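# Squeeze a spring grip trainer fully, hold, then release

## Task

Using a single hand, press the grip trainer's two bars together until they will not close any further, keep them pressed for several seconds without easing off, and then let the spring push them open again. When you finish, the trainer must be standing upright on the table by itself; a result that holds only because the robot is supporting it does not count.

## Robot and tools

Robot: one arm ending in a five-finger right hand. Positions are given in a scene frame with its origin on the table top directly under the arm base; +z is up, and +y is to the left when facing along +x. The hand point sits 0.05 m in front of the palm, where index pad and thumb tip meet in a pinch. Its own axes: +z runs along the straightened fingers, +y points out of the palm, +x runs across the palm toward the little finger. Straight fingers extend 0.06 to 0.07 m past the point along +z. Across the palm the hand spans 0.08 m on the little-finger side and 0.02 m (thumb turned in front) up to 0.09 m on the thumb side. A wrist bracket on the little-finger side stands 0.03 m beyond the point along +y and 0.11 m across the palm; it can collide with things.

A command row is 14 numbers, each in [-1, 1], in this order: dx, dy, dz, rx, ry, rz, little, ring, middle, index, thumb_bend, thumb_turn, force_limit, speed. The first six are an offset, not a pose: they are expressed in the hand point's own axes and measured from the hand point pose printed in the most recent result that shows it (before any such result, and for second or later calls within one reply, from wherever the robot is when the action begins). 1.0 equals 0.6 m for dx, dy, dz and 180 degrees for the rotation vector rx, ry, rz. All-zero offsets are not a pause; they pull the hand back to that reference pose. Finger values are absolute targets: +1 straight/open, -1 curled into the palm. thumb_bend +1 straight, -1 fully bent; thumb_turn +1 beside the palm, -1 across in front of it. A pinch is roughly index -0.22, thumb_bend -0.75, thumb_turn -0.57. force_limit maps linearly from about 0 N at -1 to 10 N at +1 at the fingertip (15 N for both thumb motors); it only stops closing. speed maps from near zero at -1 to full at +1, where a complete finger stroke lasts 0.6 s.

execute_actions takes "actions", a list with zero or one entry, plus optional "pictures" (boolean). An empty list just reports the state. An entry with "rows" (1 to 15 rows) and optional "steps" (up to 15, default 15) runs one row per 1/30 s step, repeating the last row if rows run out; every row counts from the same reference pose, not from the previous row. An entry with only "steps" (up to 300) waits, counted from the previous result, so your thinking time is included. A rejected call sends nothing.

move takes "target" (one 14-number row, offset as above), "speed" (path top speed in m/s, 0.002 to 0.5, default 0.25; rotation capped at twice that in rad/s) and optional "stop_force" (9 to 40 N, not accepted in the first 0.2 s). It drives the hand point straight toward the target over 0.5 to 10 s and does not steer around obstacles; the real hand can lag, deviate, or overshoot the speed, especially with the arm nearly straight. Hand values are sent at the start. With stop_force, the path stops once the wrist sensor reads that much added resistance along the target line for two steps; the hand then backs up two steps and holds. Pressure right after can briefly be double the setting before relaxing. Only use stop_force at very low speed, not on rotating moves, and drop it when pulling away from something you touch. The result adds a move: line: done, contact, held, off_target, moving or fault, plus limits such as paced (pose clipped) or held (steps blocked), and the remaining distance.

wait takes "seconds" (0 to 10) and sends nothing new. zoom_image takes "camera" (cam_low 896x504 or cam_wrist 616x616 fisheye) and "region" [x0, y0, x1, y1] in pixels, at most 504 by 504. show_instructions shows the reference image. finished_scene takes "scene" (integer) and ends that scene irreversibly.

Each control step clips the commanded pose to within 100 mm and 16 degrees of the measured one; position wins over orientation when both cannot be met. Arm motion trails commands by about 0.17 s. After an action the arm only continues to the last clipped pose, so check the reported pose and send the remainder.

Results give end_effector_position (m), end_effector_quat_wxyz, velocities, Wrist force and Wrist torque in hand axes (offset up to 4 N, noise up to 2.4 N, saturating near 50 N; pressing yields force pointing back into the arm), a Hand target line, hand_measured (motor positions on the target scale), hand_stopped_by (moving, target, force, stalled, fault), hand_load_n (positive when pushed open), hand_force_limit and hand_speed. HELD marks steps not sent; pose unreachable means the clearance check altered the command.

Finger motors start only when their target changes by 0.01 or more, then lock on arrival or at force_limit, holding at least 15 N. A locked finger will not follow a yielding object, so to keep squeezing a trainer that gives way, send a more closed target with a higher force_limit. To release, send targets more open than hand_measured. For a full hand wrap, turn the thumb in front first; objects 0.035 to 0.08 m wide fit across the palm.

Avoid: knocking anything off the table, leaving the trainer toppled, fast impacts, targets pushed past contact (the arm is stiff), and joint torque or 150 N outside force, which freeze the arm for 10 s. Sustained loads heat motors; past 85 °C the brakes engage.

Each tool is called after ">>>" in YAML: its name, and indented under it one key for each argument.

Reference images:

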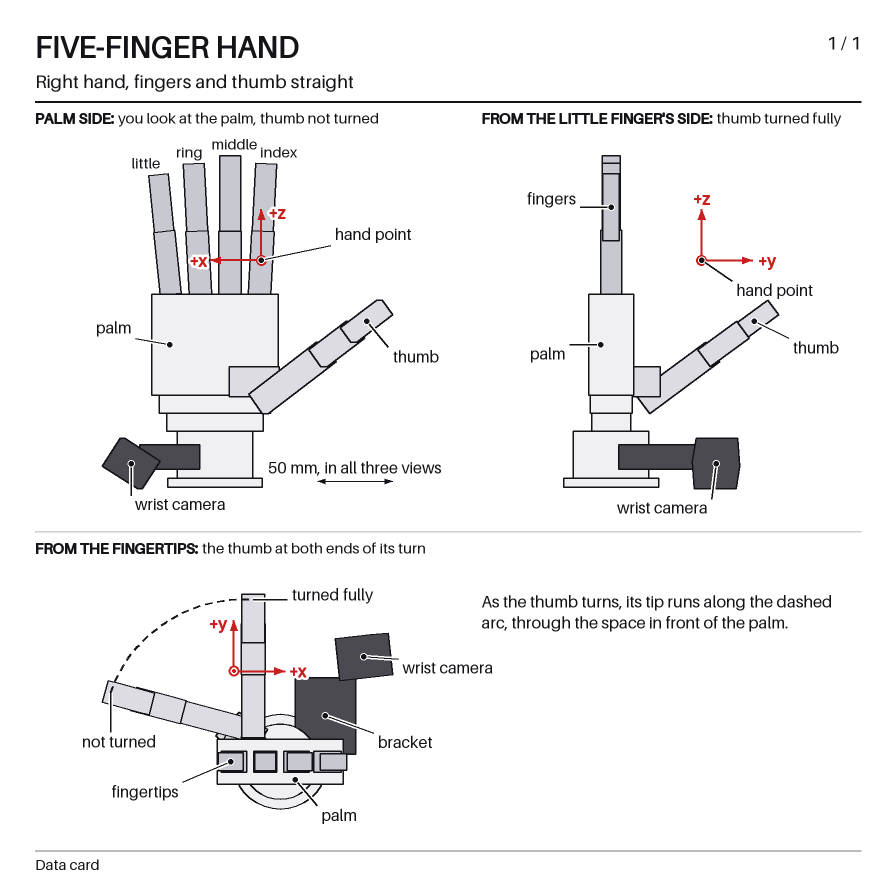

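## Session

>>> execute_actions:
  actions: []

Scene clock: 0.00 s of 4800.00 s.
end_effector_position=(+0.6597, +0.4501, +0.2308) hand_measured=(+1.000, +1.000, +1.000, +1.000, +1.000, +1.000) hand_load_n=(+0.0, +0.0, +0.0, +0.0, +0.0, +0.0) hand_stopped_by=(target, target, target, target, target, target) hand_force_limit=0.00 hand_speed=-0.80 end_effector_quat_wxyz=(+0.611, +0.421, +0.667, +0.065) end_effector_velocity=(-0.000, +0.000, +0.001) end_effector_angular_velocity=(-0.001, +0.000, +0.001)
Joint positions: [ 0.837 -0.613  0.903  0.337  2.639 -0.316]
Joint velocities: [ 0.    -0.001 -0.     0.001 -0.    -0.001]
Motor temperatures (°C, as the motors report them): [27 29 30 31 32 34]
Wrist force (N, on the end effector, along its own x y z axes, offset not removed): no reading
Wrist torque (N m, same axes, about the end effector's origin, offset not removed): no reading
Hand target: +0.660, +0.450, +0.231; +0.611, +0.421, +0.667, +0.065

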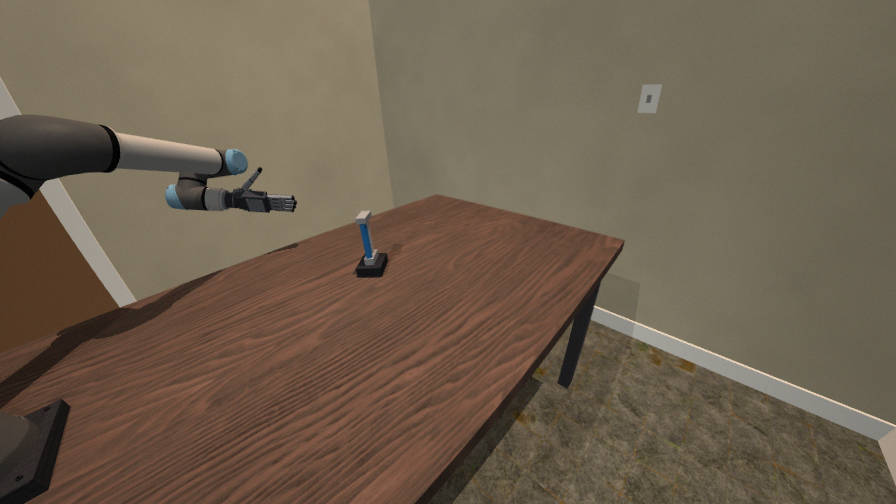

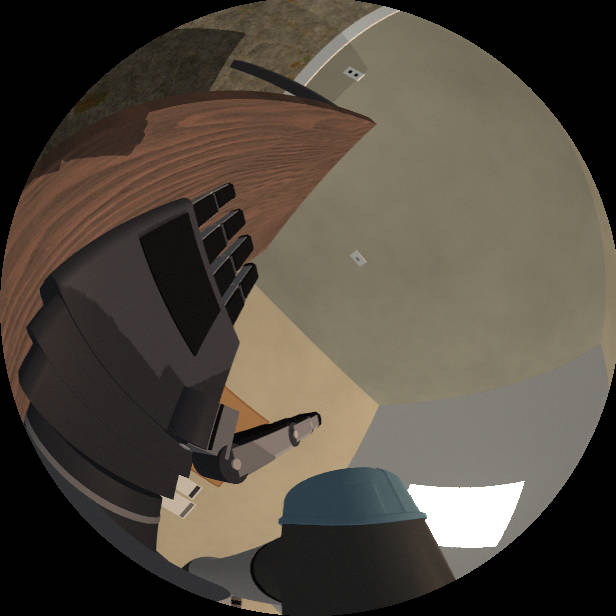

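>>> zoom_image:
  camera: "cam_low"
  region: [320, 190, 430, 290]

Region (320, 190, 430, 290) of cam_low's 896x504 image, scaled by 4.582, with more detail than that image has; it fills the top 458 rows of this view, and the rest is white.

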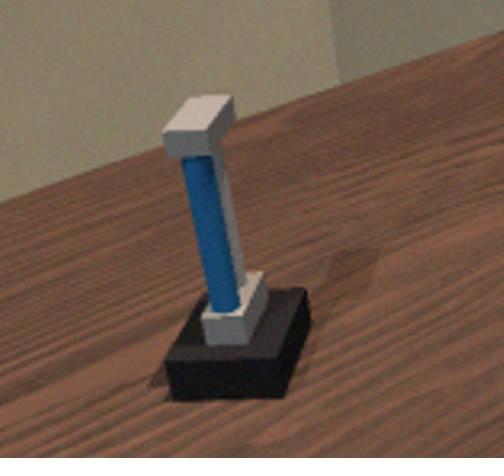

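>>> move:
  target: [-0.662,-0.525,0.292,-0.404,0.066,-0.232,1,1,1,1,1,-1,0,0.5]
  speed: 0.25

Scene clock: 54.57 s of 4800.00 s.
end_effector_position=(+0.6205, -0.0806, +0.3006) hand_measured=(+1.000, +1.000, +1.000, +1.000, +1.000, -1.000) hand_load_n=(+0.0, +0.0, +0.0, +0.0, +0.0, +0.0) hand_stopped_by=(target, target, target, target, target, target) hand_force_limit=0.00 hand_speed=0.50 end_effector_quat_wxyz=(+0.652, -0.271, +0.656, +0.268) end_effector_velocity=(+0.000, -0.002, +0.002) end_effector_angular_velocity=(-0.004, +0.000, +0.008)
Joint positions: [-0.656 -1.051  1.625 -0.82  -0.003 -1.281]
Joint velocities: [-0.001  0.004 -0.014  0.007 -0.01   0.   ]
Motor temperatures (°C, as the motors report them): [27 29 30 31 32 34]
Wrist force (N, on the end effector, along its own x y z axes, offset not removed): [3.4 2.0 -0.1]
Wrist torque (N m, same axes, about the end effector's origin, offset not removed): [0.56 -0.54 0.21]
Hand target: +0.621, -0.081, +0.301; +0.652, -0.271, +0.656, +0.269
Off the commanded pose: 0.000 m, 0 deg.
After step 90, 48.00 s passed at rest.
move: done
camera_calibration (this result's frames):
cam_wrist: T_world_to_cam=[[-0.676909, 0.728018, 0.108558, 0.449909], [-0.3487, -0.447052, 0.823743, -0.0709459], [0.64823, 0.519745, 0.556473, -0.401419], [0, 0, 0, 1]] pos_world=[0.540021, -0.150623, 0.232979]

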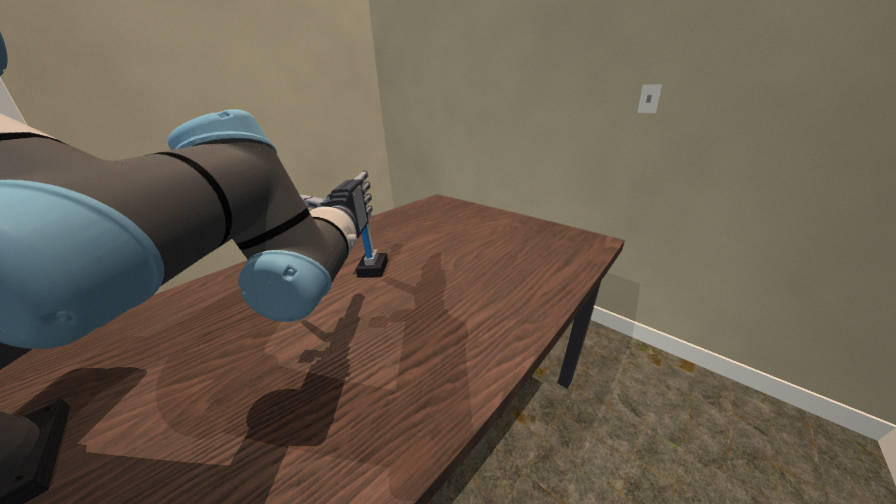

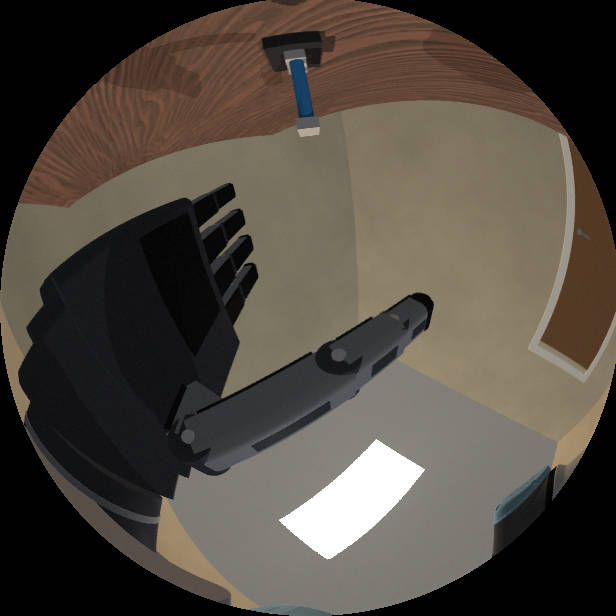

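>>> move:
  target: [0.275,0.09,0.125,0.167,0,0,1,1,1,1,1,-1,0,0.5]
  speed: 0.12

>>> zoom_image:
  camera: "cam_wrist"
  region: [150, 50, 500, 400]

Scene clock: 72.13 s of 4800.00 s.
end_effector_position=(+0.6348, +0.0099, +0.1355) hand_measured=(+1.000, +1.000, +1.000, +1.000, +1.000, -1.000) hand_load_n=(+0.0, +0.0, +0.0, +0.0, +0.0, +0.0) hand_stopped_by=(target, target, target, target, target, target) hand_force_limit=0.00 hand_speed=0.50 end_effector_quat_wxyz=(+0.699, -0.093, +0.703, +0.090) end_effector_velocity=(+0.001, +0.001, -0.002) end_effector_angular_velocity=(+0.000, -0.003, -0.008)
Joint positions: [-0.457 -0.987  2.099 -1.077  0.72  -1.56 ]
Joint velocities: [ 0.006  0.005  0.004 -0.013  0.015  0.003]
Motor temperatures (°C, as the motors report them): [27 29 30 31 32 34]
Wrist force (N, on the end effector, along its own x y z axes, offset not removed): [0.2 0.5 1.7]
Wrist torque (N m, same axes, about the end effector's origin, offset not removed): [0.04 0.17 0.13]
Hand target: +0.635, +0.010, +0.135; +0.700, -0.092, +0.703, +0.089
Off the commanded pose: 0.001 m, 0 deg.
After step 90, 11.87 s passed at rest.
move: done
camera_calibration (this result's frames):
cam_wrist: T_world_to_cam=[[-0.222278, 0.969258, 0.105501, 0.121019], [-0.526582, -0.210414, 0.823673, 0.221043], [0.820551, 0.12753, 0.557165, -0.471446], [0, 0, 0, 1]] pos_world=[0.530142, -0.0106642, 0.0678382]

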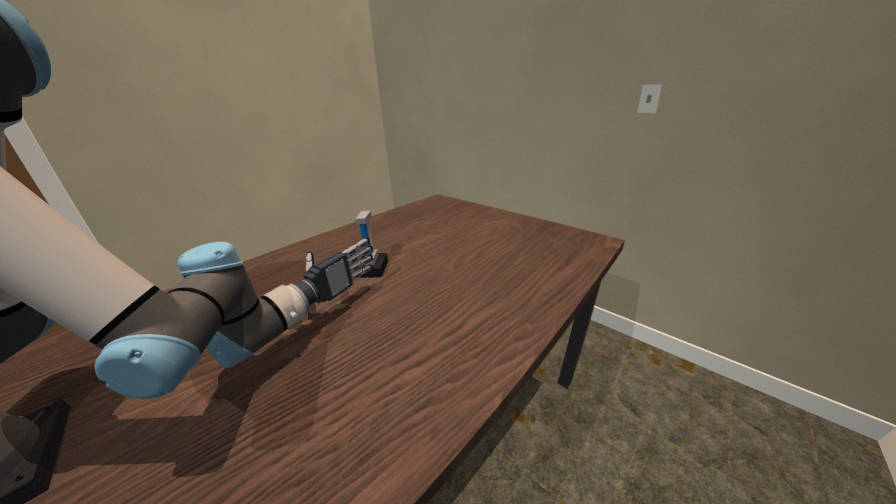

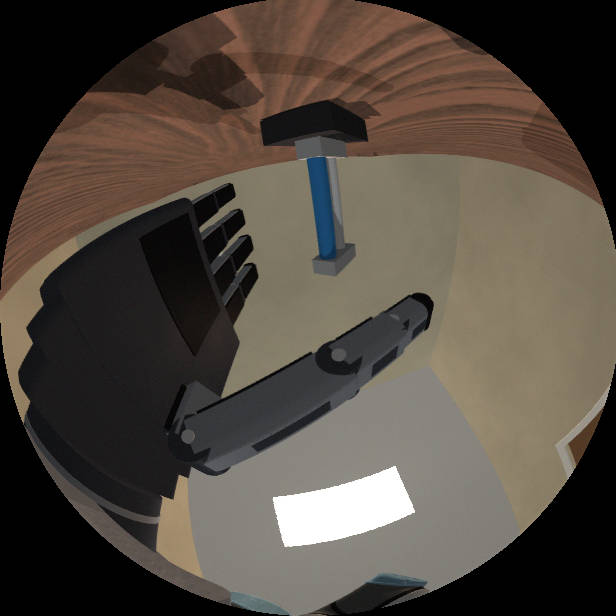

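Region (150, 50, 500, 400) of cam_wrist's 616x616 image, scaled by 1.440, with more detail than that image has.

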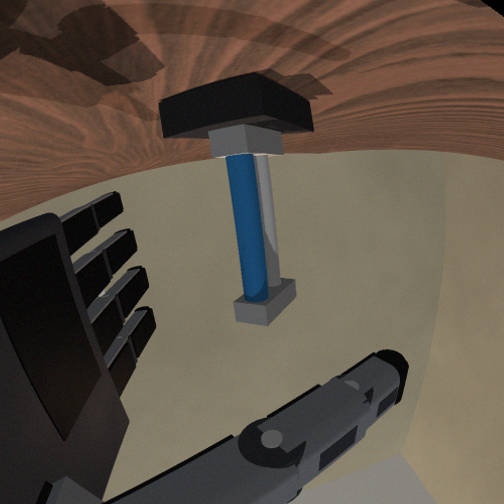

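>>> move:
  target: [0,0.055,0.22,0,0,0,1,1,1,1,1,-1,0,0.5]
  speed: 0.05

Scene clock: 88.80 s of 4800.00 s.
end_effector_position=(+0.7537, +0.0756, +0.1345) hand_measured=(+1.000, +1.000, +1.000, +1.000, +1.000, -1.000) hand_load_n=(+0.0, +0.0, +0.0, +0.0, +0.0, +0.0) hand_stopped_by=(target, target, target, target, target, target) hand_force_limit=0.00 hand_speed=0.50 end_effector_quat_wxyz=(+0.699, -0.093, +0.703, +0.090) end_effector_velocity=(+0.002, +0.001, -0.000) end_effector_angular_velocity=(-0.000, -0.000, -0.000)
Joint positions: [-0.212 -0.84   1.773 -0.906  0.965 -1.55 ]
Joint velocities: [ 0.003  0.003 -0.007  0.004  0.003 -0.   ]
Motor temperatures (°C, as the motors report them): [27 29 30 31 32 34]
Wrist force (N, on the end effector, along its own x y z axes, offset not removed): [-2.6 6.3 1.6]
Wrist torque (N m, same axes, about the end effector's origin, offset not removed): [0.82 0.36 -0.10]
Hand target: +0.754, +0.076, +0.135; +0.699, -0.093, +0.703, +0.090
Off the commanded pose: 0.000 m, 0 deg.
After step 90, 10.50 s passed at rest.
move: done
camera_calibration (this result's frames):
cam_wrist: T_world_to_cam=[[-0.222289, 0.969246, 0.105593, 0.0839089], [-0.526641, -0.210508, 0.823612, 0.29834], [0.82051, 0.12747, 0.557238, -0.576864], [0, 0, 0, 1]] pos_world=[0.649093, 0.0550074, 0.0668737]

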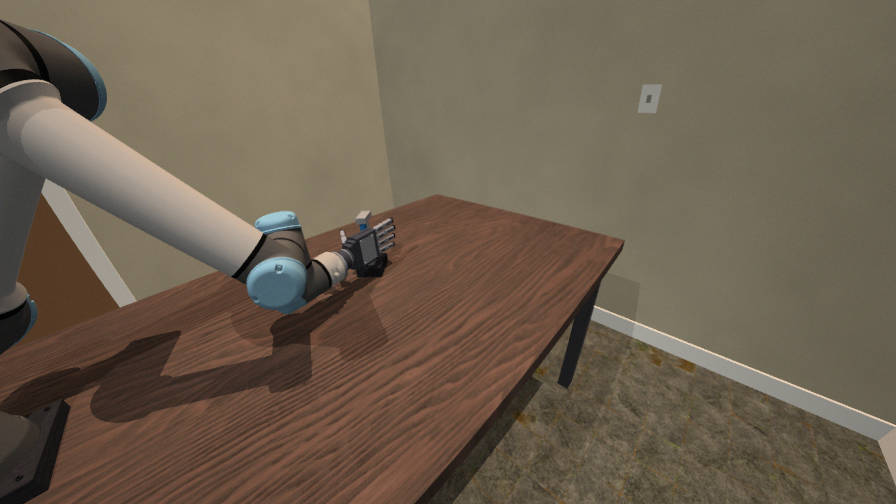

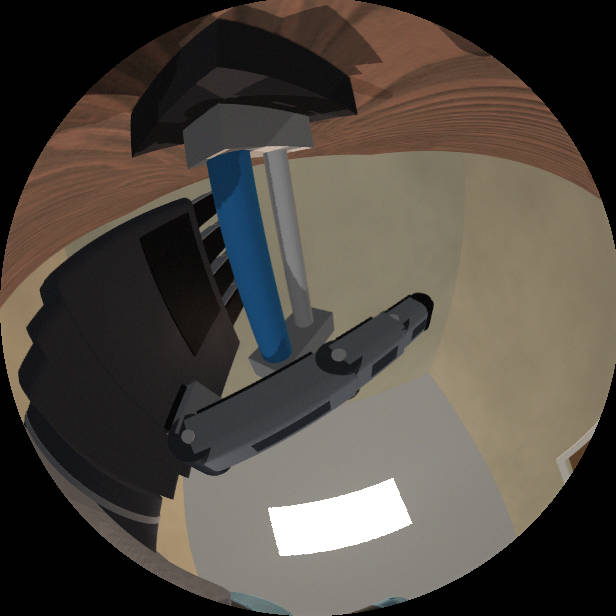

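>>> move:
  target: [-0.008,0.005,0.033,0,0,0,1,1,1,1,1,-1,0,0.5]
  speed: 0.03

>>> execute_actions:
  actions:
    - {"rows":[[0,0,0,0,0,0,-1,-1,-1,-1,-0.3,-1,-0.4,-0.6]],"steps":15}
  pictures: false

>>> wait:
  seconds: 3

Scene clock: 108.27 s of 4800.00 s.
end_effector_position=(+0.7719, +0.0835, +0.1391) hand_measured=(+1.000, +1.000, +1.000, +1.000, +1.000, -1.000) hand_load_n=(+0.0, +0.0, +0.0, +0.0, +0.0, +0.0) hand_stopped_by=(target, target, target, target, target, target) hand_force_limit=0.00 hand_speed=0.50 end_effector_quat_wxyz=(+0.699, -0.093, +0.703, +0.090) end_effector_velocity=(+0.002, +0.001, +0.001) end_effector_angular_velocity=(-0.000, +0.000, -0.000)
Joint positions: [-0.186 -0.821  1.715 -0.866  0.991 -1.549]
Joint velocities: [ 0.002  0.002 -0.007  0.005  0.003 -0.   ]
Motor temperatures (°C, as the motors report them): [27 29 30 31 32 34]
Wrist force (N, on the end effector, along its own x y z axes, offset not removed): [-0.3 1.2 -2.4]
Wrist torque (N m, same axes, about the end effector's origin, offset not removed): [0.18 0.21 -0.06]
Hand target: +0.772, +0.084, +0.139; +0.699, -0.093, +0.703, +0.090
Off the commanded pose: 0.000 m, 0 deg.
After step 90, 15.43 s passed at rest.
move: done
camera_calibration (this result's frames):
cam_wrist: T_world_to_cam=[[-0.222289, 0.969244, 0.105614, 0.0798013], [-0.526661, -0.210529, 0.823593, 0.30579], [0.820497, 0.127453, 0.557262, -0.595326], [0, 0, 0, 1]] pos_world=[0.66725, 0.0629071, 0.0714777]

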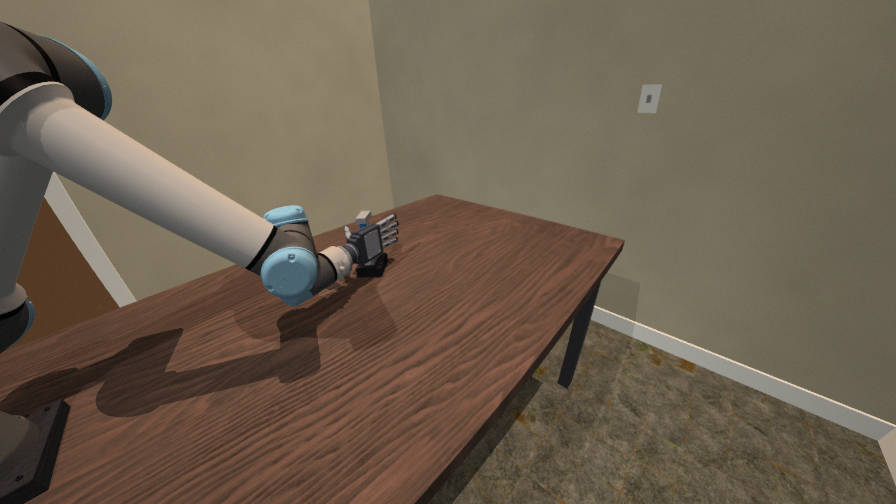

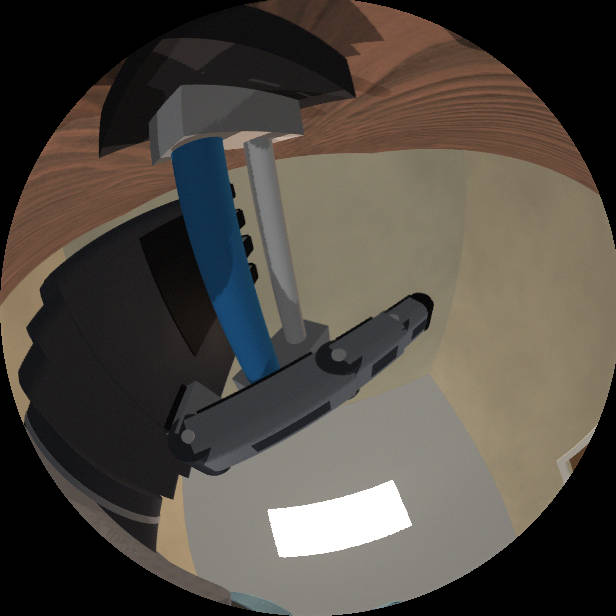

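Scene clock: 108.77 s of 4800.00 s.
end_effector_position=(+0.7719, +0.0835, +0.1391) hand_measured=(+0.736, +0.736, +0.736, +0.736, +0.832, -1.000) hand_load_n=(+0.0, +0.0, +0.0, +0.0, +0.0, +0.0) hand_stopped_by=(moving, moving, moving, moving, moving, target) hand_force_limit=-0.40 hand_speed=-0.60 end_effector_quat_wxyz=(+0.699, -0.093, +0.703, +0.090) end_effector_velocity=(-0.000, -0.000, -0.000) end_effector_angular_velocity=(-0.001, -0.001, +0.000)
Joint positions: [-0.186 -0.821  1.715 -0.866  0.991 -1.549]
Joint velocities: [-0.001  0.     0.    -0.001 -0.001 -0.001]
Motor temperatures (°C, as the motors report them): [27 29 30 31 32 34]
Wrist force (N, on the end effector, along its own x y z axes, offset not removed): [0.5 0.5 -0.2]
Wrist torque (N m, same axes, about the end effector's origin, offset not removed): [0.24 -0.04 0.06]
Hand target: +0.772, +0.083, +0.139; +0.699, -0.093, +0.703, +0.090
Off the commanded pose: 0.000 m, 0 deg.
Steps of this call (steps 1 to 15: all 15 steps of this action). Readings (end_effector_position | what the end effector reports):
1: (+0.7719, +0.0835, +0.1392) | hand_measured=(+1.000, +1.000, +1.000, +1.000, +1.000, -1.000) hand_load_n=(+0.0, +0.0, +0.0, +0.0, +0.0, +0.0) hand_stopped_by=(moving, moving, moving, moving, moving, target) hand_force_limit=-0.40 hand_speed=-0.60
2: (+0.7720, +0.0835, +0.1392) | hand_measured=(+1.000, +1.000, +1.000, +1.000, +1.000, -1.000) hand_load_n=(+0.0, +0.0, +0.0, +0.0, +0.0, +0.0) hand_stopped_by=(moving, moving, moving, moving, moving, target) hand_force_limit=-0.40 hand_speed=-0.60
4: (+0.7720, +0.0835, +0.1392) | hand_measured=(+0.980, +0.980, +0.980, +0.980, +0.988, -1.000) hand_load_n=(+0.0, +0.0, +0.0, +0.0, +0.0, +0.0) hand_stopped_by=(moving, moving, moving, moving, moving, target) hand_force_limit=-0.40 hand_speed=-0.60
8: (+0.7719, +0.0835, +0.1391) | hand_measured=(+0.890, +0.890, +0.890, +0.890, +0.932, -1.000) hand_load_n=(+0.0, +0.0, +0.0, +0.0, +0.0, +0.0) hand_stopped_by=(moving, moving, moving, moving, moving, target) hand_force_limit=-0.40 hand_speed=-0.60
15: the state above

Scene clock: 111.77 s of 4800.00 s.
end_effector_position=(+0.7719, +0.0835, +0.1391) hand_measured=(-1.000, -0.996, -0.552, -1.000, +0.026, -1.000) hand_load_n=(+1.0, +2.5, +4.5, +1.0, +4.5, +0.5) hand_stopped_by=(target, force, force, target, force, target) hand_force_limit=-0.40 hand_speed=-0.60 end_effector_quat_wxyz=(+0.699, -0.093, +0.703, +0.090) end_effector_velocity=(+0.000, -0.000, +0.001) end_effector_angular_velocity=(-0.001, -0.001, -0.000)
Joint positions: [-0.186 -0.821  1.715 -0.866  0.991 -1.549]
Joint velocities: [-0.    -0.001 -0.     0.    -0.    -0.   ]
Motor temperatures (°C, as the motors report them): [27 29 30 31 32 34]
Wrist force (N, on the end effector, along its own x y z axes, offset not removed): [-1.3 2.8 -1.9]
Wrist torque (N m, same axes, about the end effector's origin, offset not removed): [0.34 0.35 0.25]
Hand target: +0.772, +0.083, +0.139; +0.699, -0.093, +0.703, +0.090
Off the commanded pose: 0.000 m, 0 deg.
Steps of this call (steps 1 to 90: nothing new was sent). Readings (end_effector_position | what the end effector reports):
1: (+0.7719, +0.0835, +0.1391) | hand_measured=(+0.714, +0.714, +0.714, +0.714, +0.818, -1.000) hand_load_n=(+0.0, +0.0, +0.0, +0.0, +0.0, +0.0) hand_stopped_by=(moving, moving, moving, moving, moving, target) hand_force_limit=-0.40 hand_speed=-0.60
2: (+0.7719, +0.0835, +0.1391) | hand_measured=(+0.690, +0.690, +0.690, +0.690, +0.804, -1.000) hand_load_n=(+0.0, +0.0, +0.0, +0.0, +0.0, +0.0) hand_stopped_by=(moving, moving, moving, moving, moving, target) hand_force_limit=-0.40 hand_speed=-0.60
4: (+0.7719, +0.0835, +0.1391) | hand_measured=(+0.646, +0.646, +0.646, +0.646, +0.776, -1.000) hand_load_n=(+0.0, +0.0, +0.0, +0.0, +0.0, +0.0) hand_stopped_by=(moving, moving, moving, moving, moving, target) hand_force_limit=-0.40 hand_speed=-0.60
8: (+0.7719, +0.0835, +0.1391) | hand_measured=(+0.558, +0.558, +0.558, +0.558, +0.720, -1.000) hand_load_n=(+0.0, +0.0, +0.0, +0.0, +0.0, +0.0) hand_stopped_by=(moving, moving, moving, moving, moving, target) hand_force_limit=-0.40 hand_speed=-0.60
90: the state above
camera_calibration (this result's frames):
cam_wrist: T_world_to_cam=[[-0.222298, 0.969243, 0.105599, 0.0798089], [-0.526685, -0.210526, 0.823578, 0.305805], [0.820479, 0.127462, 0.557286, -0.595321], [0, 0, 0, 1]] pos_world=[0.667253, 0.0629066, 0.0714814]

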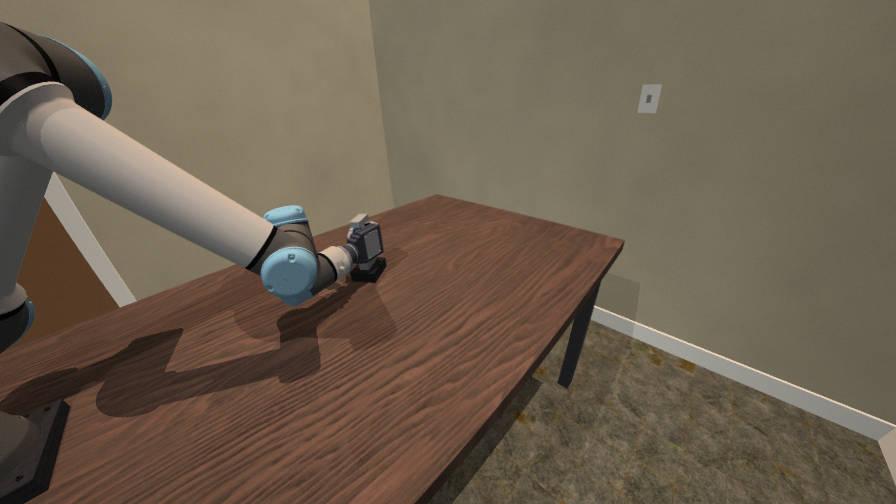

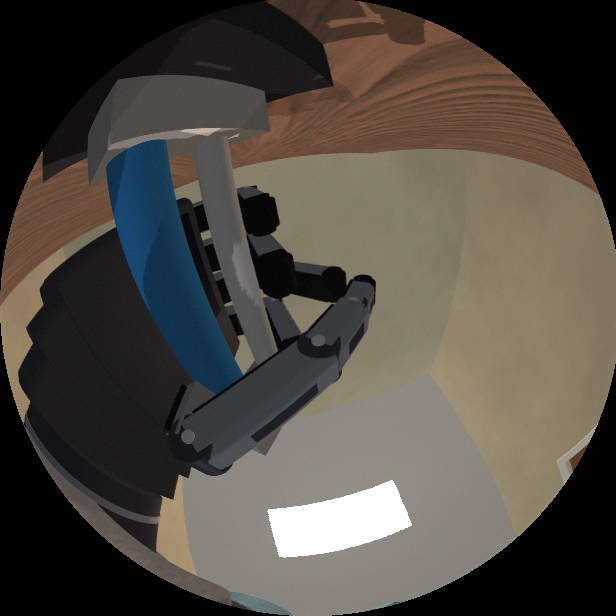

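>>> execute_actions:
  actions:
    - {"rows":[[0,0,0,0,0,0,-1,-1,-0.99,-1,0.2,-1,1,-0.3],[0,0,0,0,0,0,-1,-1,-0.99,-1,0.2,-1,1,-0.3],[0,0,0,0,0,0,-1,-1,-0.99,-1,0.2,-1,1,-0.3],[0,0,0,0,0,0,-1,-1,-0.99,-1,0.2,-1,1,-0.3],[0,0,0,0,0,0,-1,-1,-0.99,-1,0.2,-1,1,-0.3],[0,0,0,0,0,0,-1,-1,-0.99,-1,0.2,-1,1,-0.3],[0,0,0,0,0,0,-1,-1,-0.99,-1,0.2,-1,1,-0.3],[0,0,0,0,0,0,-1,-1,-0.99,-1,0.2,-1,1,-0.3],[0,0,0,0,0,0,-1,-1,-0.99,-1,0.2,-1,1,-0.3],[0,0,0,0,0,0,-1,-1,-0.99,-1,0.2,-1,1,-0.3],[0,0,0,0,0,0,-1,-1,-0.99,-1,0.2,-1,1,-0.3],[0,0,0,0,0,0,-1,-1,-0.99,-1,0.2,-1,1,-0.3],[0,0,0,0,0,0,-1,-1,-0.99,-1,0.2,-1,1,-0.3],[0,0,0,0,0,0,-1,-1,-0.99,-1,0.2,-1,1,-0.3],[0,0,0,0,0,0,-1,-1,-0.99,-1,-1,-1,1,-0.5]],"steps":15}
  pictures: false

>>> wait:
  seconds: 2

Scene clock: 124.60 s of 4800.00 s.
end_effector_position=(+0.7719, +0.0835, +0.1391) hand_measured=(-1.000, -0.996, -0.988, -1.000, +0.200, -1.000) hand_load_n=(+1.0, +2.5, +1.0, +1.5, +0.5, +0.0) hand_stopped_by=(target, force, moving, target, moving, target) hand_force_limit=1.00 hand_speed=-0.50 end_effector_quat_wxyz=(+0.699, -0.093, +0.703, +0.090) end_effector_velocity=(-0.001, +0.001, -0.001) end_effector_angular_velocity=(+0.000, +0.001, +0.000)
Joint positions: [-0.186 -0.821  1.715 -0.866  0.991 -1.549]
Joint velocities: [ 0.     0.     0.001 -0.     0.    -0.   ]
Motor temperatures (°C, as the motors report them): [27 29 30 31 32 34]
Wrist force (N, on the end effector, along its own x y z axes, offset not removed): [3.8 3.4 0.5]
Wrist torque (N m, same axes, about the end effector's origin, offset not removed): [0.46 -0.80 0.51]
Hand target: +0.772, +0.083, +0.139; +0.699, -0.093, +0.703, +0.090
Off the commanded pose: 0.000 m, 0 deg.
Steps of this call (steps 1 to 90: nothing new was sent; then 9.33 s passed at rest; steps 91 to 105: all 15 steps of this action). Readings (end_effector_position | what the end effector reports):
91: (+0.7719, +0.0835, +0.1391) | hand_measured=(-1.000, -0.996, -0.552, -1.000, +0.026, -1.000) hand_load_n=(+1.0, +2.5, +4.5, +1.0, +4.5, +0.5) hand_stopped_by=(target, force, moving, target, moving, target) hand_force_limit=1.00 hand_speed=-0.30
92: (+0.7719, +0.0835, +0.1391) | hand_measured=(-1.000, -0.996, -0.552, -1.000, +0.026, -1.000) hand_load_n=(+1.0, +2.5, +4.5, +1.0, +4.5, +0.5) hand_stopped_by=(target, force, moving, target, moving, target) hand_force_limit=1.00 hand_speed=-0.30
94: (+0.7719, +0.0835, +0.1391) | hand_measured=(-1.000, -0.996, -0.586, -1.000, +0.048, -1.000) hand_load_n=(+1.0, +2.5, +3.5, +1.0, +3.0, +0.5) hand_stopped_by=(target, force, moving, target, moving, target) hand_force_limit=1.00 hand_speed=-0.30
98: (+0.7719, +0.0835, +0.1391) | hand_measured=(-1.000, -0.996, -0.742, -1.000, +0.146, -1.000) hand_load_n=(+1.0, +2.5, +5.0, +1.5, +3.0, +0.5) hand_stopped_by=(target, force, moving, target, moving, target) hand_force_limit=1.00 hand_speed=-0.30
105: the state above

Scene clock: 126.60 s of 4800.00 s.
end_effector_position=(+0.7719, +0.0835, +0.1391) hand_measured=(-1.000, -0.996, -0.990, -1.000, -0.090, -1.000) hand_load_n=(+1.0, +2.5, -1.0, +1.0, +15.0, +4.0) hand_stopped_by=(target, force, target, target, force, target) hand_force_limit=1.00 hand_speed=-0.50 end_effector_quat_wxyz=(+0.699, -0.093, +0.703, +0.090) end_effector_velocity=(-0.000, -0.000, -0.000) end_effector_angular_velocity=(-0.000, +0.000, -0.000)
Joint positions: [-0.186 -0.821  1.715 -0.866  0.991 -1.549]
Joint velocities: [-0.  0.  0. -0.  0. -0.]
Motor temperatures (°C, as the motors report them): [27 29 30 31 32 34]
Wrist force (N, on the end effector, along its own x y z axes, offset not removed): [-0.3 -0.4 1.5]
Wrist torque (N m, same axes, about the end effector's origin, offset not removed): [-0.56 -0.06 0.03]
Hand target: +0.772, +0.083, +0.139; +0.699, -0.093, +0.703, +0.090
Off the commanded pose: 0.000 m, 0 deg.
Steps of this call (steps 1 to 60: nothing new was sent). Readings (end_effector_position | what the end effector reports):
1: (+0.7719, +0.0835, +0.1391) | hand_measured=(-1.000, -0.996, -0.990, -1.000, +0.200, -1.000) hand_load_n=(+1.0, +2.5, +1.0, +1.5, +0.5, +0.0) hand_stopped_by=(target, force, moving, target, moving, target) hand_force_limit=1.00 hand_speed=-0.50
2: (+0.7719, +0.0835, +0.1391) | hand_measured=(-1.000, -0.996, -0.990, -1.000, +0.200, -1.000) hand_load_n=(+1.0, +2.5, +1.0, +1.5, +0.5, +0.0) hand_stopped_by=(target, force, moving, target, moving, target) hand_force_limit=1.00 hand_speed=-0.50
4: (+0.7719, +0.0835, +0.1391) | hand_measured=(-1.000, -0.996, -0.990, -1.000, +0.168, -1.000) hand_load_n=(+1.0, +2.5, +1.0, +1.5, +1.0, +0.0) hand_stopped_by=(target, force, target, target, moving, target) hand_force_limit=1.00 hand_speed=-0.50
8: (+0.7719, +0.0835, +0.1391) | hand_measured=(-1.000, -0.996, -0.990, -1.000, +0.100, -1.000) hand_load_n=(+1.0, +2.5, +1.0, +1.5, +3.5, +1.0) hand_stopped_by=(target, force, target, target, moving, target) hand_force_limit=1.00 hand_speed=-0.50
60: the state above
camera_calibration (this result's frames):
cam_wrist: T_world_to_cam=[[-0.222298, 0.969243, 0.1056, 0.0798087], [-0.526685, -0.210526, 0.823579, 0.305805], [0.820479, 0.127462, 0.557285, -0.595321], [0, 0, 0, 1]] pos_world=[0.667253, 0.0629066, 0.0714814]

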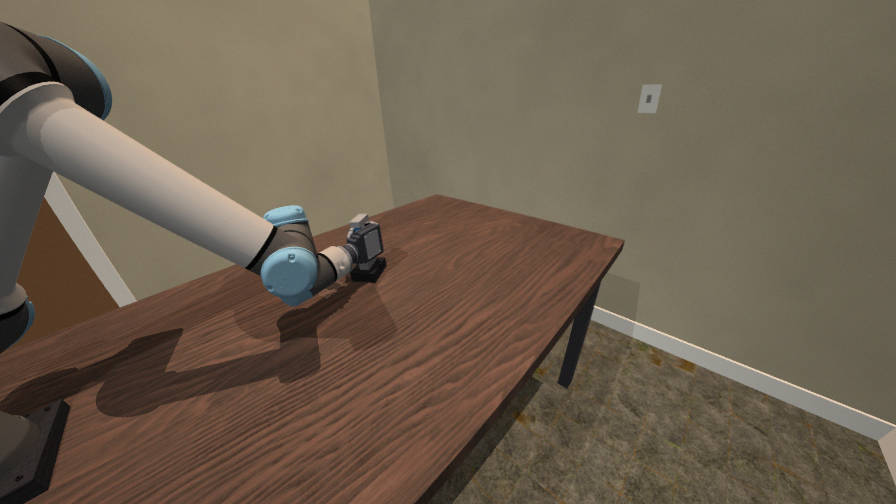

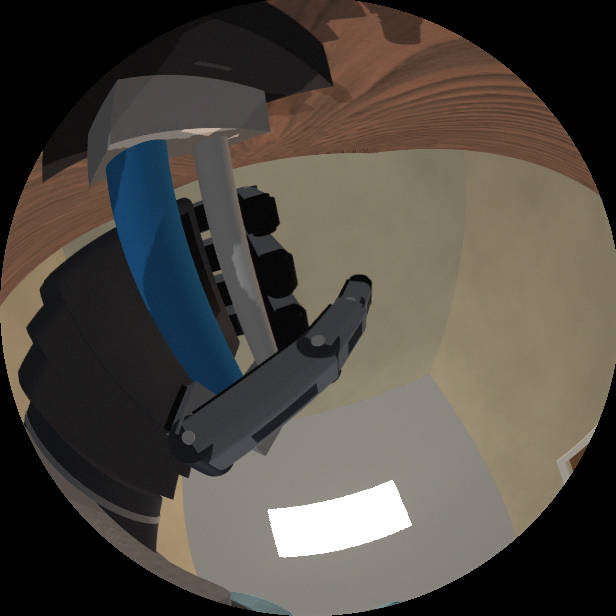

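>>> execute_actions:
  actions:
    - {"rows":[[0,0,0,0,0,0,1,1,1,1,1,-1,0,0.3]],"steps":15}
  pictures: false

>>> move:
  target: [0,-0.05,-0.22,0,0,0,1,1,1,1,1,-1,0,0.3]
  speed: 0.1

>>> zoom_image:
  camera: "cam_low"
  region: [300, 190, 420, 300]

Scene clock: 137.83 s of 4800.00 s.
end_effector_position=(+0.7719, +0.0835, +0.1391) hand_measured=(-0.140, -0.138, -0.130, -0.140, +0.444, -1.000) hand_load_n=(+0.0, +0.0, +0.0, +0.0, +0.0, +0.0) hand_stopped_by=(moving, moving, moving, moving, moving, target) hand_force_limit=0.00 hand_speed=0.30 end_effector_quat_wxyz=(+0.699, -0.093, +0.703, +0.090) end_effector_velocity=(+0.000, -0.000, -0.000) end_effector_angular_velocity=(+0.000, +0.000, -0.000)
Joint positions: [-0.186 -0.821  1.715 -0.866  0.991 -1.549]
Joint velocities: [-0.  0. -0.  0.  0.  0.]
Motor temperatures (°C, as the motors report them): [27 29 30 31 32 34]
Wrist force (N, on the end effector, along its own x y z axes, offset not removed): [-2.5 -0.8 -0.6]
Wrist torque (N m, same axes, about the end effector's origin, offset not removed): [-0.08 0.38 -0.14]
Hand target: +0.772, +0.083, +0.139; +0.699, -0.093, +0.703, +0.090
Off the commanded pose: 0.000 m, 0 deg.
Steps of this call (steps 1 to 90: nothing new was sent; then 7.73 s passed at rest; steps 91 to 105: all 15 steps of this action). Readings (end_effector_position | what the end effector reports):
91: (+0.7719, +0.0835, +0.1391) | hand_measured=(-1.000, -0.996, -0.990, -1.000, -0.090, -1.000) hand_load_n=(+1.0, +2.5, -1.0, +1.0, +15.0, +4.0) hand_stopped_by=(moving, moving, moving, moving, moving, target) hand_force_limit=0.00 hand_speed=0.30
92: (+0.7719, +0.0835, +0.1391) | hand_measured=(-1.000, -0.996, -0.990, -1.000, -0.090, -1.000) hand_load_n=(+1.0, +2.5, -1.0, +1.0, +15.0, +4.0) hand_stopped_by=(moving, moving, moving, moving, moving, target) hand_force_limit=0.00 hand_speed=0.30
94: (+0.7719, +0.0835, +0.1391) | hand_measured=(-0.934, -0.932, -0.966, -0.934, -0.050, -1.000) hand_load_n=(+0.0, +0.0, -12.0, +0.0, +13.0, +4.0) hand_stopped_by=(moving, moving, moving, moving, moving, target) hand_force_limit=0.00 hand_speed=0.30
98: (+0.7719, +0.0835, +0.1391) | hand_measured=(-0.646, -0.644, -0.866, -0.646, +0.128, -1.000) hand_load_n=(+0.0, +0.0, -9.0, +0.0, +5.0, +2.5) hand_stopped_by=(moving, moving, moving, moving, moving, target) hand_force_limit=0.00 hand_speed=0.30
105: the state above

Scene clock: 140.40 s of 4800.00 s.
end_effector_position=(+0.6522, +0.0207, +0.1401) hand_measured=(+1.000, +1.000, +1.000, +1.000, +1.000, -1.000) hand_load_n=(+0.0, +0.0, +0.0, +0.0, +0.0, +0.0) hand_stopped_by=(target, target, target, target, target, target) hand_force_limit=0.00 hand_speed=0.30 end_effector_quat_wxyz=(+0.699, -0.093, +0.703, +0.089) end_effector_velocity=(-0.003, -0.001, +0.000) end_effector_angular_velocity=(-0.001, -0.000, -0.000)
Joint positions: [-0.412 -0.979  2.056 -1.044  0.765 -1.558]
Joint velocities: [-0.006 -0.004  0.007 -0.003 -0.006 -0.001]
Motor temperatures (°C, as the motors report them): [27 29 30 31 32 34]
Wrist force (N, on the end effector, along its own x y z axes, offset not removed): [-3.2 -1.0 -0.8]
Wrist torque (N m, same axes, about the end effector's origin, offset not removed): [-0.12 0.45 -0.30]
Hand target: +0.652, +0.021, +0.140; +0.699, -0.093, +0.703, +0.090
Off the commanded pose: 0.000 m, 0 deg.
move: done
camera_calibration (this result's frames):
cam_wrist: T_world_to_cam=[[-0.222266, 0.969262, 0.105491, 0.113896], [-0.526632, -0.210407, 0.823643, 0.228763], [0.820522, 0.127513, 0.557211, -0.489686], [0, 0, 0, 1]] pos_world=[0.547588, 0.000179226, 0.0724244]

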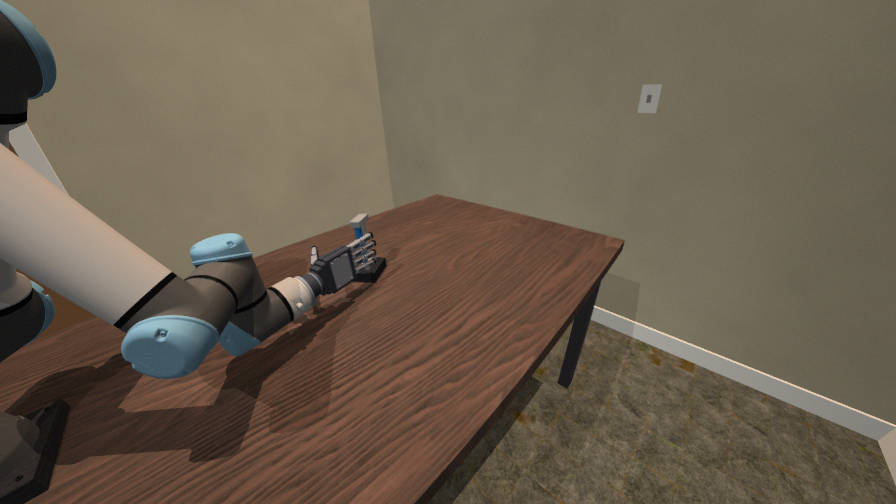

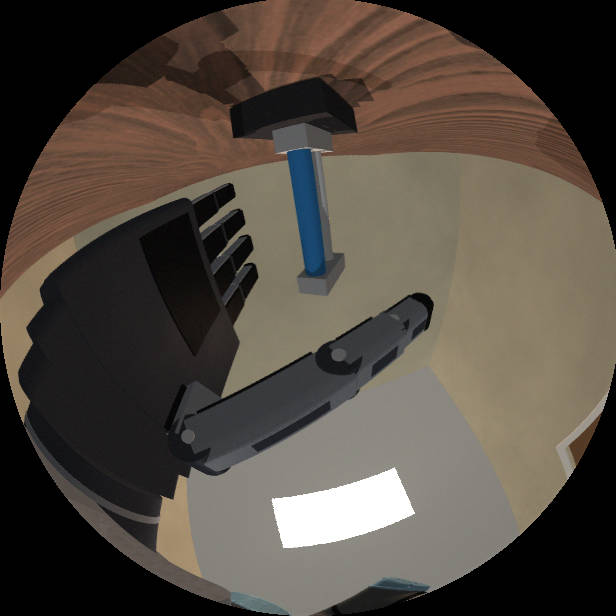

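Region (300, 190, 420, 300) of cam_low's 896x504 image, scaled by 4.200, with more detail than that image has; it fills the top 462 rows of this view, and the rest is white.

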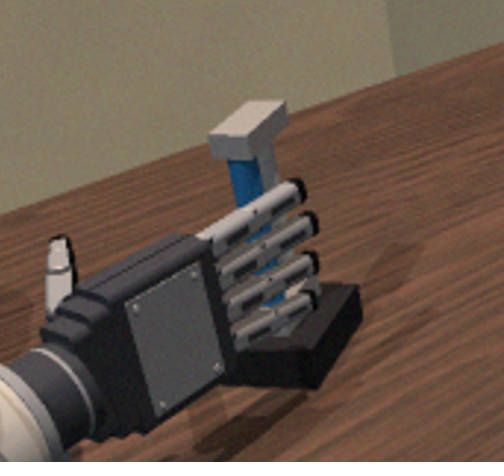

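>>> move:
  target: [0,0.022,0.194,0.083,0,0,1,1,1,1,0.1,-1,0,0.3]
  speed: 0.05

>>> execute_actions:
  actions:
    - {"rows":[[0,0,0,0,0,0,0.2,0.2,0.2,0.2,-1,-1,-0.7,-0.5]],"steps":15}
  pictures: false

>>> wait:
  seconds: 1.5

Scene clock: 166.80 s of 4800.00 s.
end_effector_position=(+0.7611, +0.0633, +0.1393) hand_measured=(+1.000, +1.000, +1.000, +1.000, +0.100, -1.000) hand_load_n=(+0.0, +0.0, +0.0, +0.0, +0.0, +0.0) hand_stopped_by=(target, target, target, target, target, target) hand_force_limit=0.00 hand_speed=0.30 end_effector_quat_wxyz=(+0.705, -0.001, +0.709, -0.002) end_effector_velocity=(+0.003, +0.001, -0.001) end_effector_angular_velocity=(-0.000, +0.001, -0.006)
Joint positions: [-0.127 -0.879  1.832 -0.919  1.31  -1.549]
Joint velocities: [ 0.006  0.004 -0.007  0.004  0.012 -0.   ]
Motor temperatures (°C, as the motors report them): [27 29 30 31 32 34]
Wrist force (N, on the end effector, along its own x y z axes, offset not removed): [-3.0 -1.7 -0.4]
Wrist torque (N m, same axes, about the end effector's origin, offset not removed): [-0.48 0.35 -0.30]
Hand target: +0.761, +0.063, +0.139; +0.705, -0.001, +0.709, -0.003
Off the commanded pose: 0.000 m, 0 deg.
After step 90, 20.40 s passed at rest.
move: done
camera_calibration (this result's frames):
cam_wrist: T_world_to_cam=[[0.034316, 0.993953, 0.104311, -0.099752], [-0.563882, -0.0669168, 0.82314, 0.315011], [0.825142, -0.0870657, 0.558175, -0.5741], [0, 0, 0, 1]] pos_world=[0.654766, 0.0702439, 0.071555]

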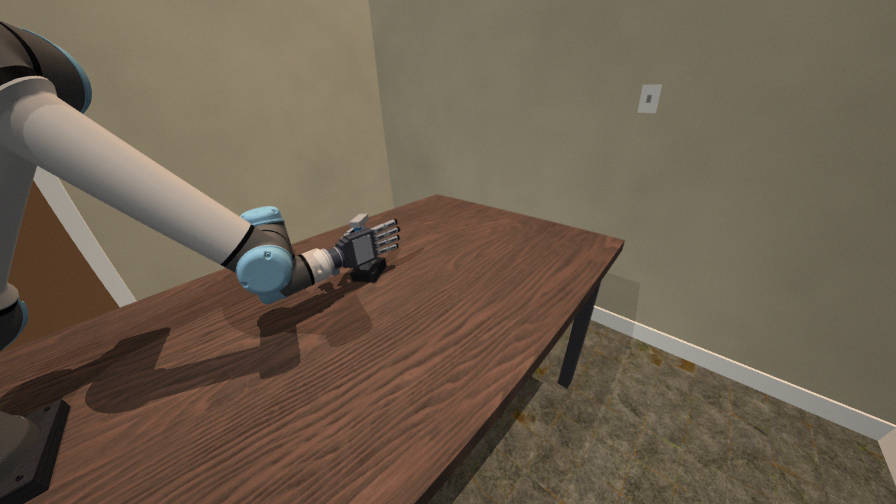

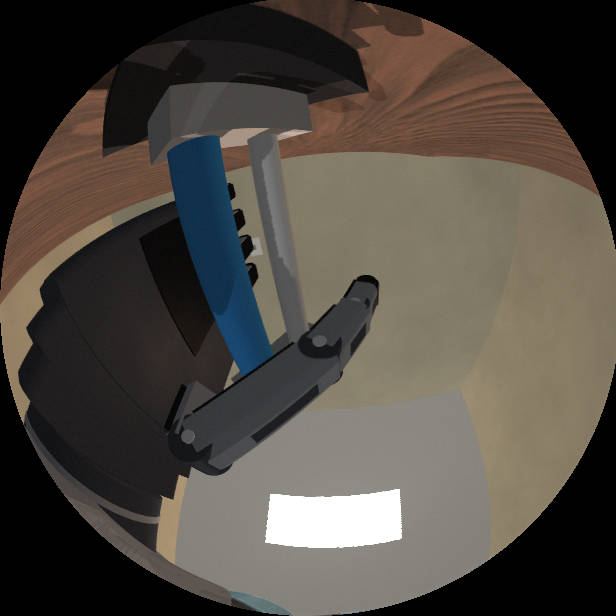

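Scene clock: 167.30 s of 4800.00 s.
end_effector_position=(+0.7611, +0.0633, +0.1392) hand_measured=(+0.670, +0.670, +0.670, +0.670, -0.108, -1.000) hand_load_n=(+0.0, +0.0, +0.0, +0.0, +0.0, +0.0) hand_stopped_by=(moving, moving, moving, moving, moving, target) hand_force_limit=-0.70 hand_speed=-0.50 end_effector_quat_wxyz=(+0.705, -0.001, +0.709, -0.002) end_effector_velocity=(-0.000, -0.000, -0.001) end_effector_angular_velocity=(+0.001, +0.000, +0.000)
Joint positions: [-0.127 -0.879  1.832 -0.919  1.31  -1.549]
Joint velocities: [-0.     0.001  0.001 -0.001 -0.     0.001]
Motor temperatures (°C, as the motors report them): [27 29 30 31 32 34]
Wrist force (N, on the end effector, along its own x y z axes, offset not removed): [-0.1 -3.0 2.0]
Wrist torque (N m, same axes, about the end effector's origin, offset not removed): [-0.70 -0.03 -0.01]
Hand target: +0.761, +0.063, +0.139; +0.705, -0.001, +0.709, -0.002
Off the commanded pose: 0.000 m, 0 deg.
Steps of this call (steps 1 to 15: all 15 steps of this action). Readings (end_effector_position | what the end effector reports):
1: (+0.7612, +0.0633, +0.1393) | hand_measured=(+1.000, +1.000, +1.000, +1.000, +0.100, -1.000) hand_load_n=(+0.0, +0.0, +0.0, +0.0, +0.0, +0.0) hand_stopped_by=(moving, moving, moving, moving, moving, target) hand_force_limit=-0.70 hand_speed=-0.50
2: (+0.7612, +0.0633, +0.1393) | hand_measured=(+1.000, +1.000, +1.000, +1.000, +0.100, -1.000) hand_load_n=(+0.0, +0.0, +0.0, +0.0, +0.0, +0.0) hand_stopped_by=(moving, moving, moving, moving, moving, target) hand_force_limit=-0.70 hand_speed=-0.50
4: (+0.7612, +0.0633, +0.1393) | hand_measured=(+0.974, +0.974, +0.974, +0.974, +0.084, -1.000) hand_load_n=(+0.0, +0.0, +0.0, +0.0, +0.0, +0.0) hand_stopped_by=(moving, moving, moving, moving, moving, target) hand_force_limit=-0.70 hand_speed=-0.50
8: (+0.7612, +0.0634, +0.1393) | hand_measured=(+0.864, +0.864, +0.864, +0.864, +0.014, -1.000) hand_load_n=(+0.0, +0.0, +0.0, +0.0, +0.0, +0.0) hand_stopped_by=(moving, moving, moving, moving, moving, target) hand_force_limit=-0.70 hand_speed=-0.50
15: the state above

Scene clock: 168.80 s of 4800.00 s.
end_effector_position=(+0.7611, +0.0633, +0.1393) hand_measured=(+0.200, +0.200, +0.200, +0.200, -0.878, -1.000) hand_load_n=(+0.0, +0.0, +0.0, +0.0, +2.0, +1.0) hand_stopped_by=(target, target, target, target, force, target) hand_force_limit=-0.70 hand_speed=-0.50 end_effector_quat_wxyz=(+0.706, -0.001, +0.709, -0.002) end_effector_velocity=(+0.000, +0.000, +0.000) end_effector_angular_velocity=(+0.000, -0.001, +0.000)
Joint positions: [-0.127 -0.879  1.832 -0.919  1.31  -1.549]
Joint velocities: [ 0. -0.  0. -0.  0.  0.]
Motor temperatures (°C, as the motors report them): [27 29 30 31 32 34]
Wrist force (N, on the end effector, along its own x y z axes, offset not removed): [-1.3 6.6 0.5]
Wrist torque (N m, same axes, about the end effector's origin, offset not removed): [0.56 -0.01 0.26]
Hand target: +0.761, +0.063, +0.139; +0.705, -0.001, +0.709, -0.002
Off the commanded pose: 0.000 m, 0 deg.
Steps of this call (steps 1 to 45: nothing new was sent). Readings (end_effector_position | what the end effector reports):
1: (+0.7611, +0.0633, +0.1392) | hand_measured=(+0.642, +0.642, +0.642, +0.642, -0.126, -1.000) hand_load_n=(+0.0, +0.0, +0.0, +0.0, +0.0, +0.0) hand_stopped_by=(moving, moving, moving, moving, moving, target) hand_force_limit=-0.70 hand_speed=-0.50
2: (+0.7611, +0.0633, +0.1392) | hand_measured=(+0.614, +0.614, +0.614, +0.614, -0.144, -1.000) hand_load_n=(+0.0, +0.0, +0.0, +0.0, +0.0, +0.0) hand_stopped_by=(moving, moving, moving, moving, moving, target) hand_force_limit=-0.70 hand_speed=-0.50
4: (+0.7611, +0.0633, +0.1392) | hand_measured=(+0.558, +0.558, +0.558, +0.558, -0.178, -1.000) hand_load_n=(+0.0, +0.0, +0.0, +0.0, +0.0, +0.0) hand_stopped_by=(moving, moving, moving, moving, moving, target) hand_force_limit=-0.70 hand_speed=-0.50
8: (+0.7611, +0.0633, +0.1392) | hand_measured=(+0.448, +0.448, +0.448, +0.448, -0.250, -1.000) hand_load_n=(+0.0, +0.0, +0.0, +0.0, +0.0, +0.0) hand_stopped_by=(moving, moving, moving, moving, moving, target) hand_force_limit=-0.70 hand_speed=-0.50
45: the state above
camera_calibration (this result's frames):
cam_wrist: T_world_to_cam=[[0.0342701, 0.993954, 0.104309, -0.0997286], [-0.563901, -0.0669391, 0.823125, 0.315019], [0.825131, -0.0870285, 0.558198, -0.574102], [0, 0, 0, 1]] pos_world=[0.654767, 0.0702495, 0.0715646]

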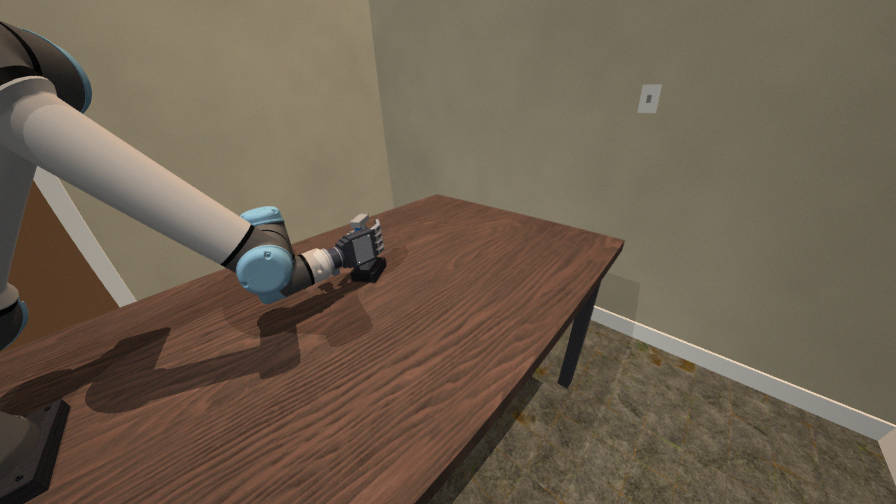

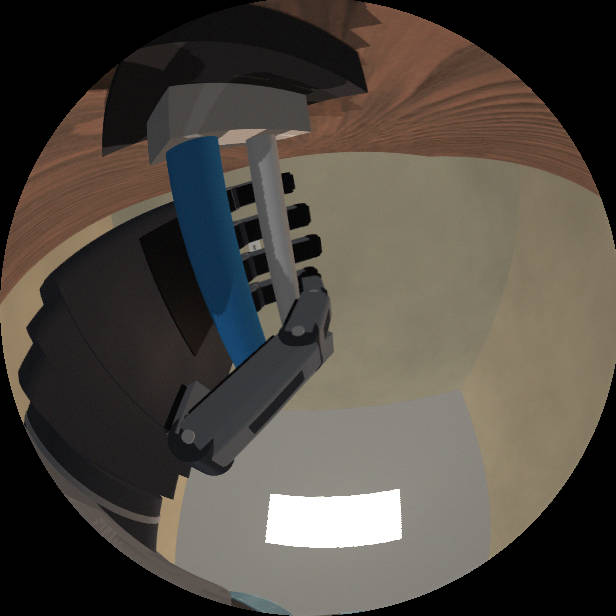

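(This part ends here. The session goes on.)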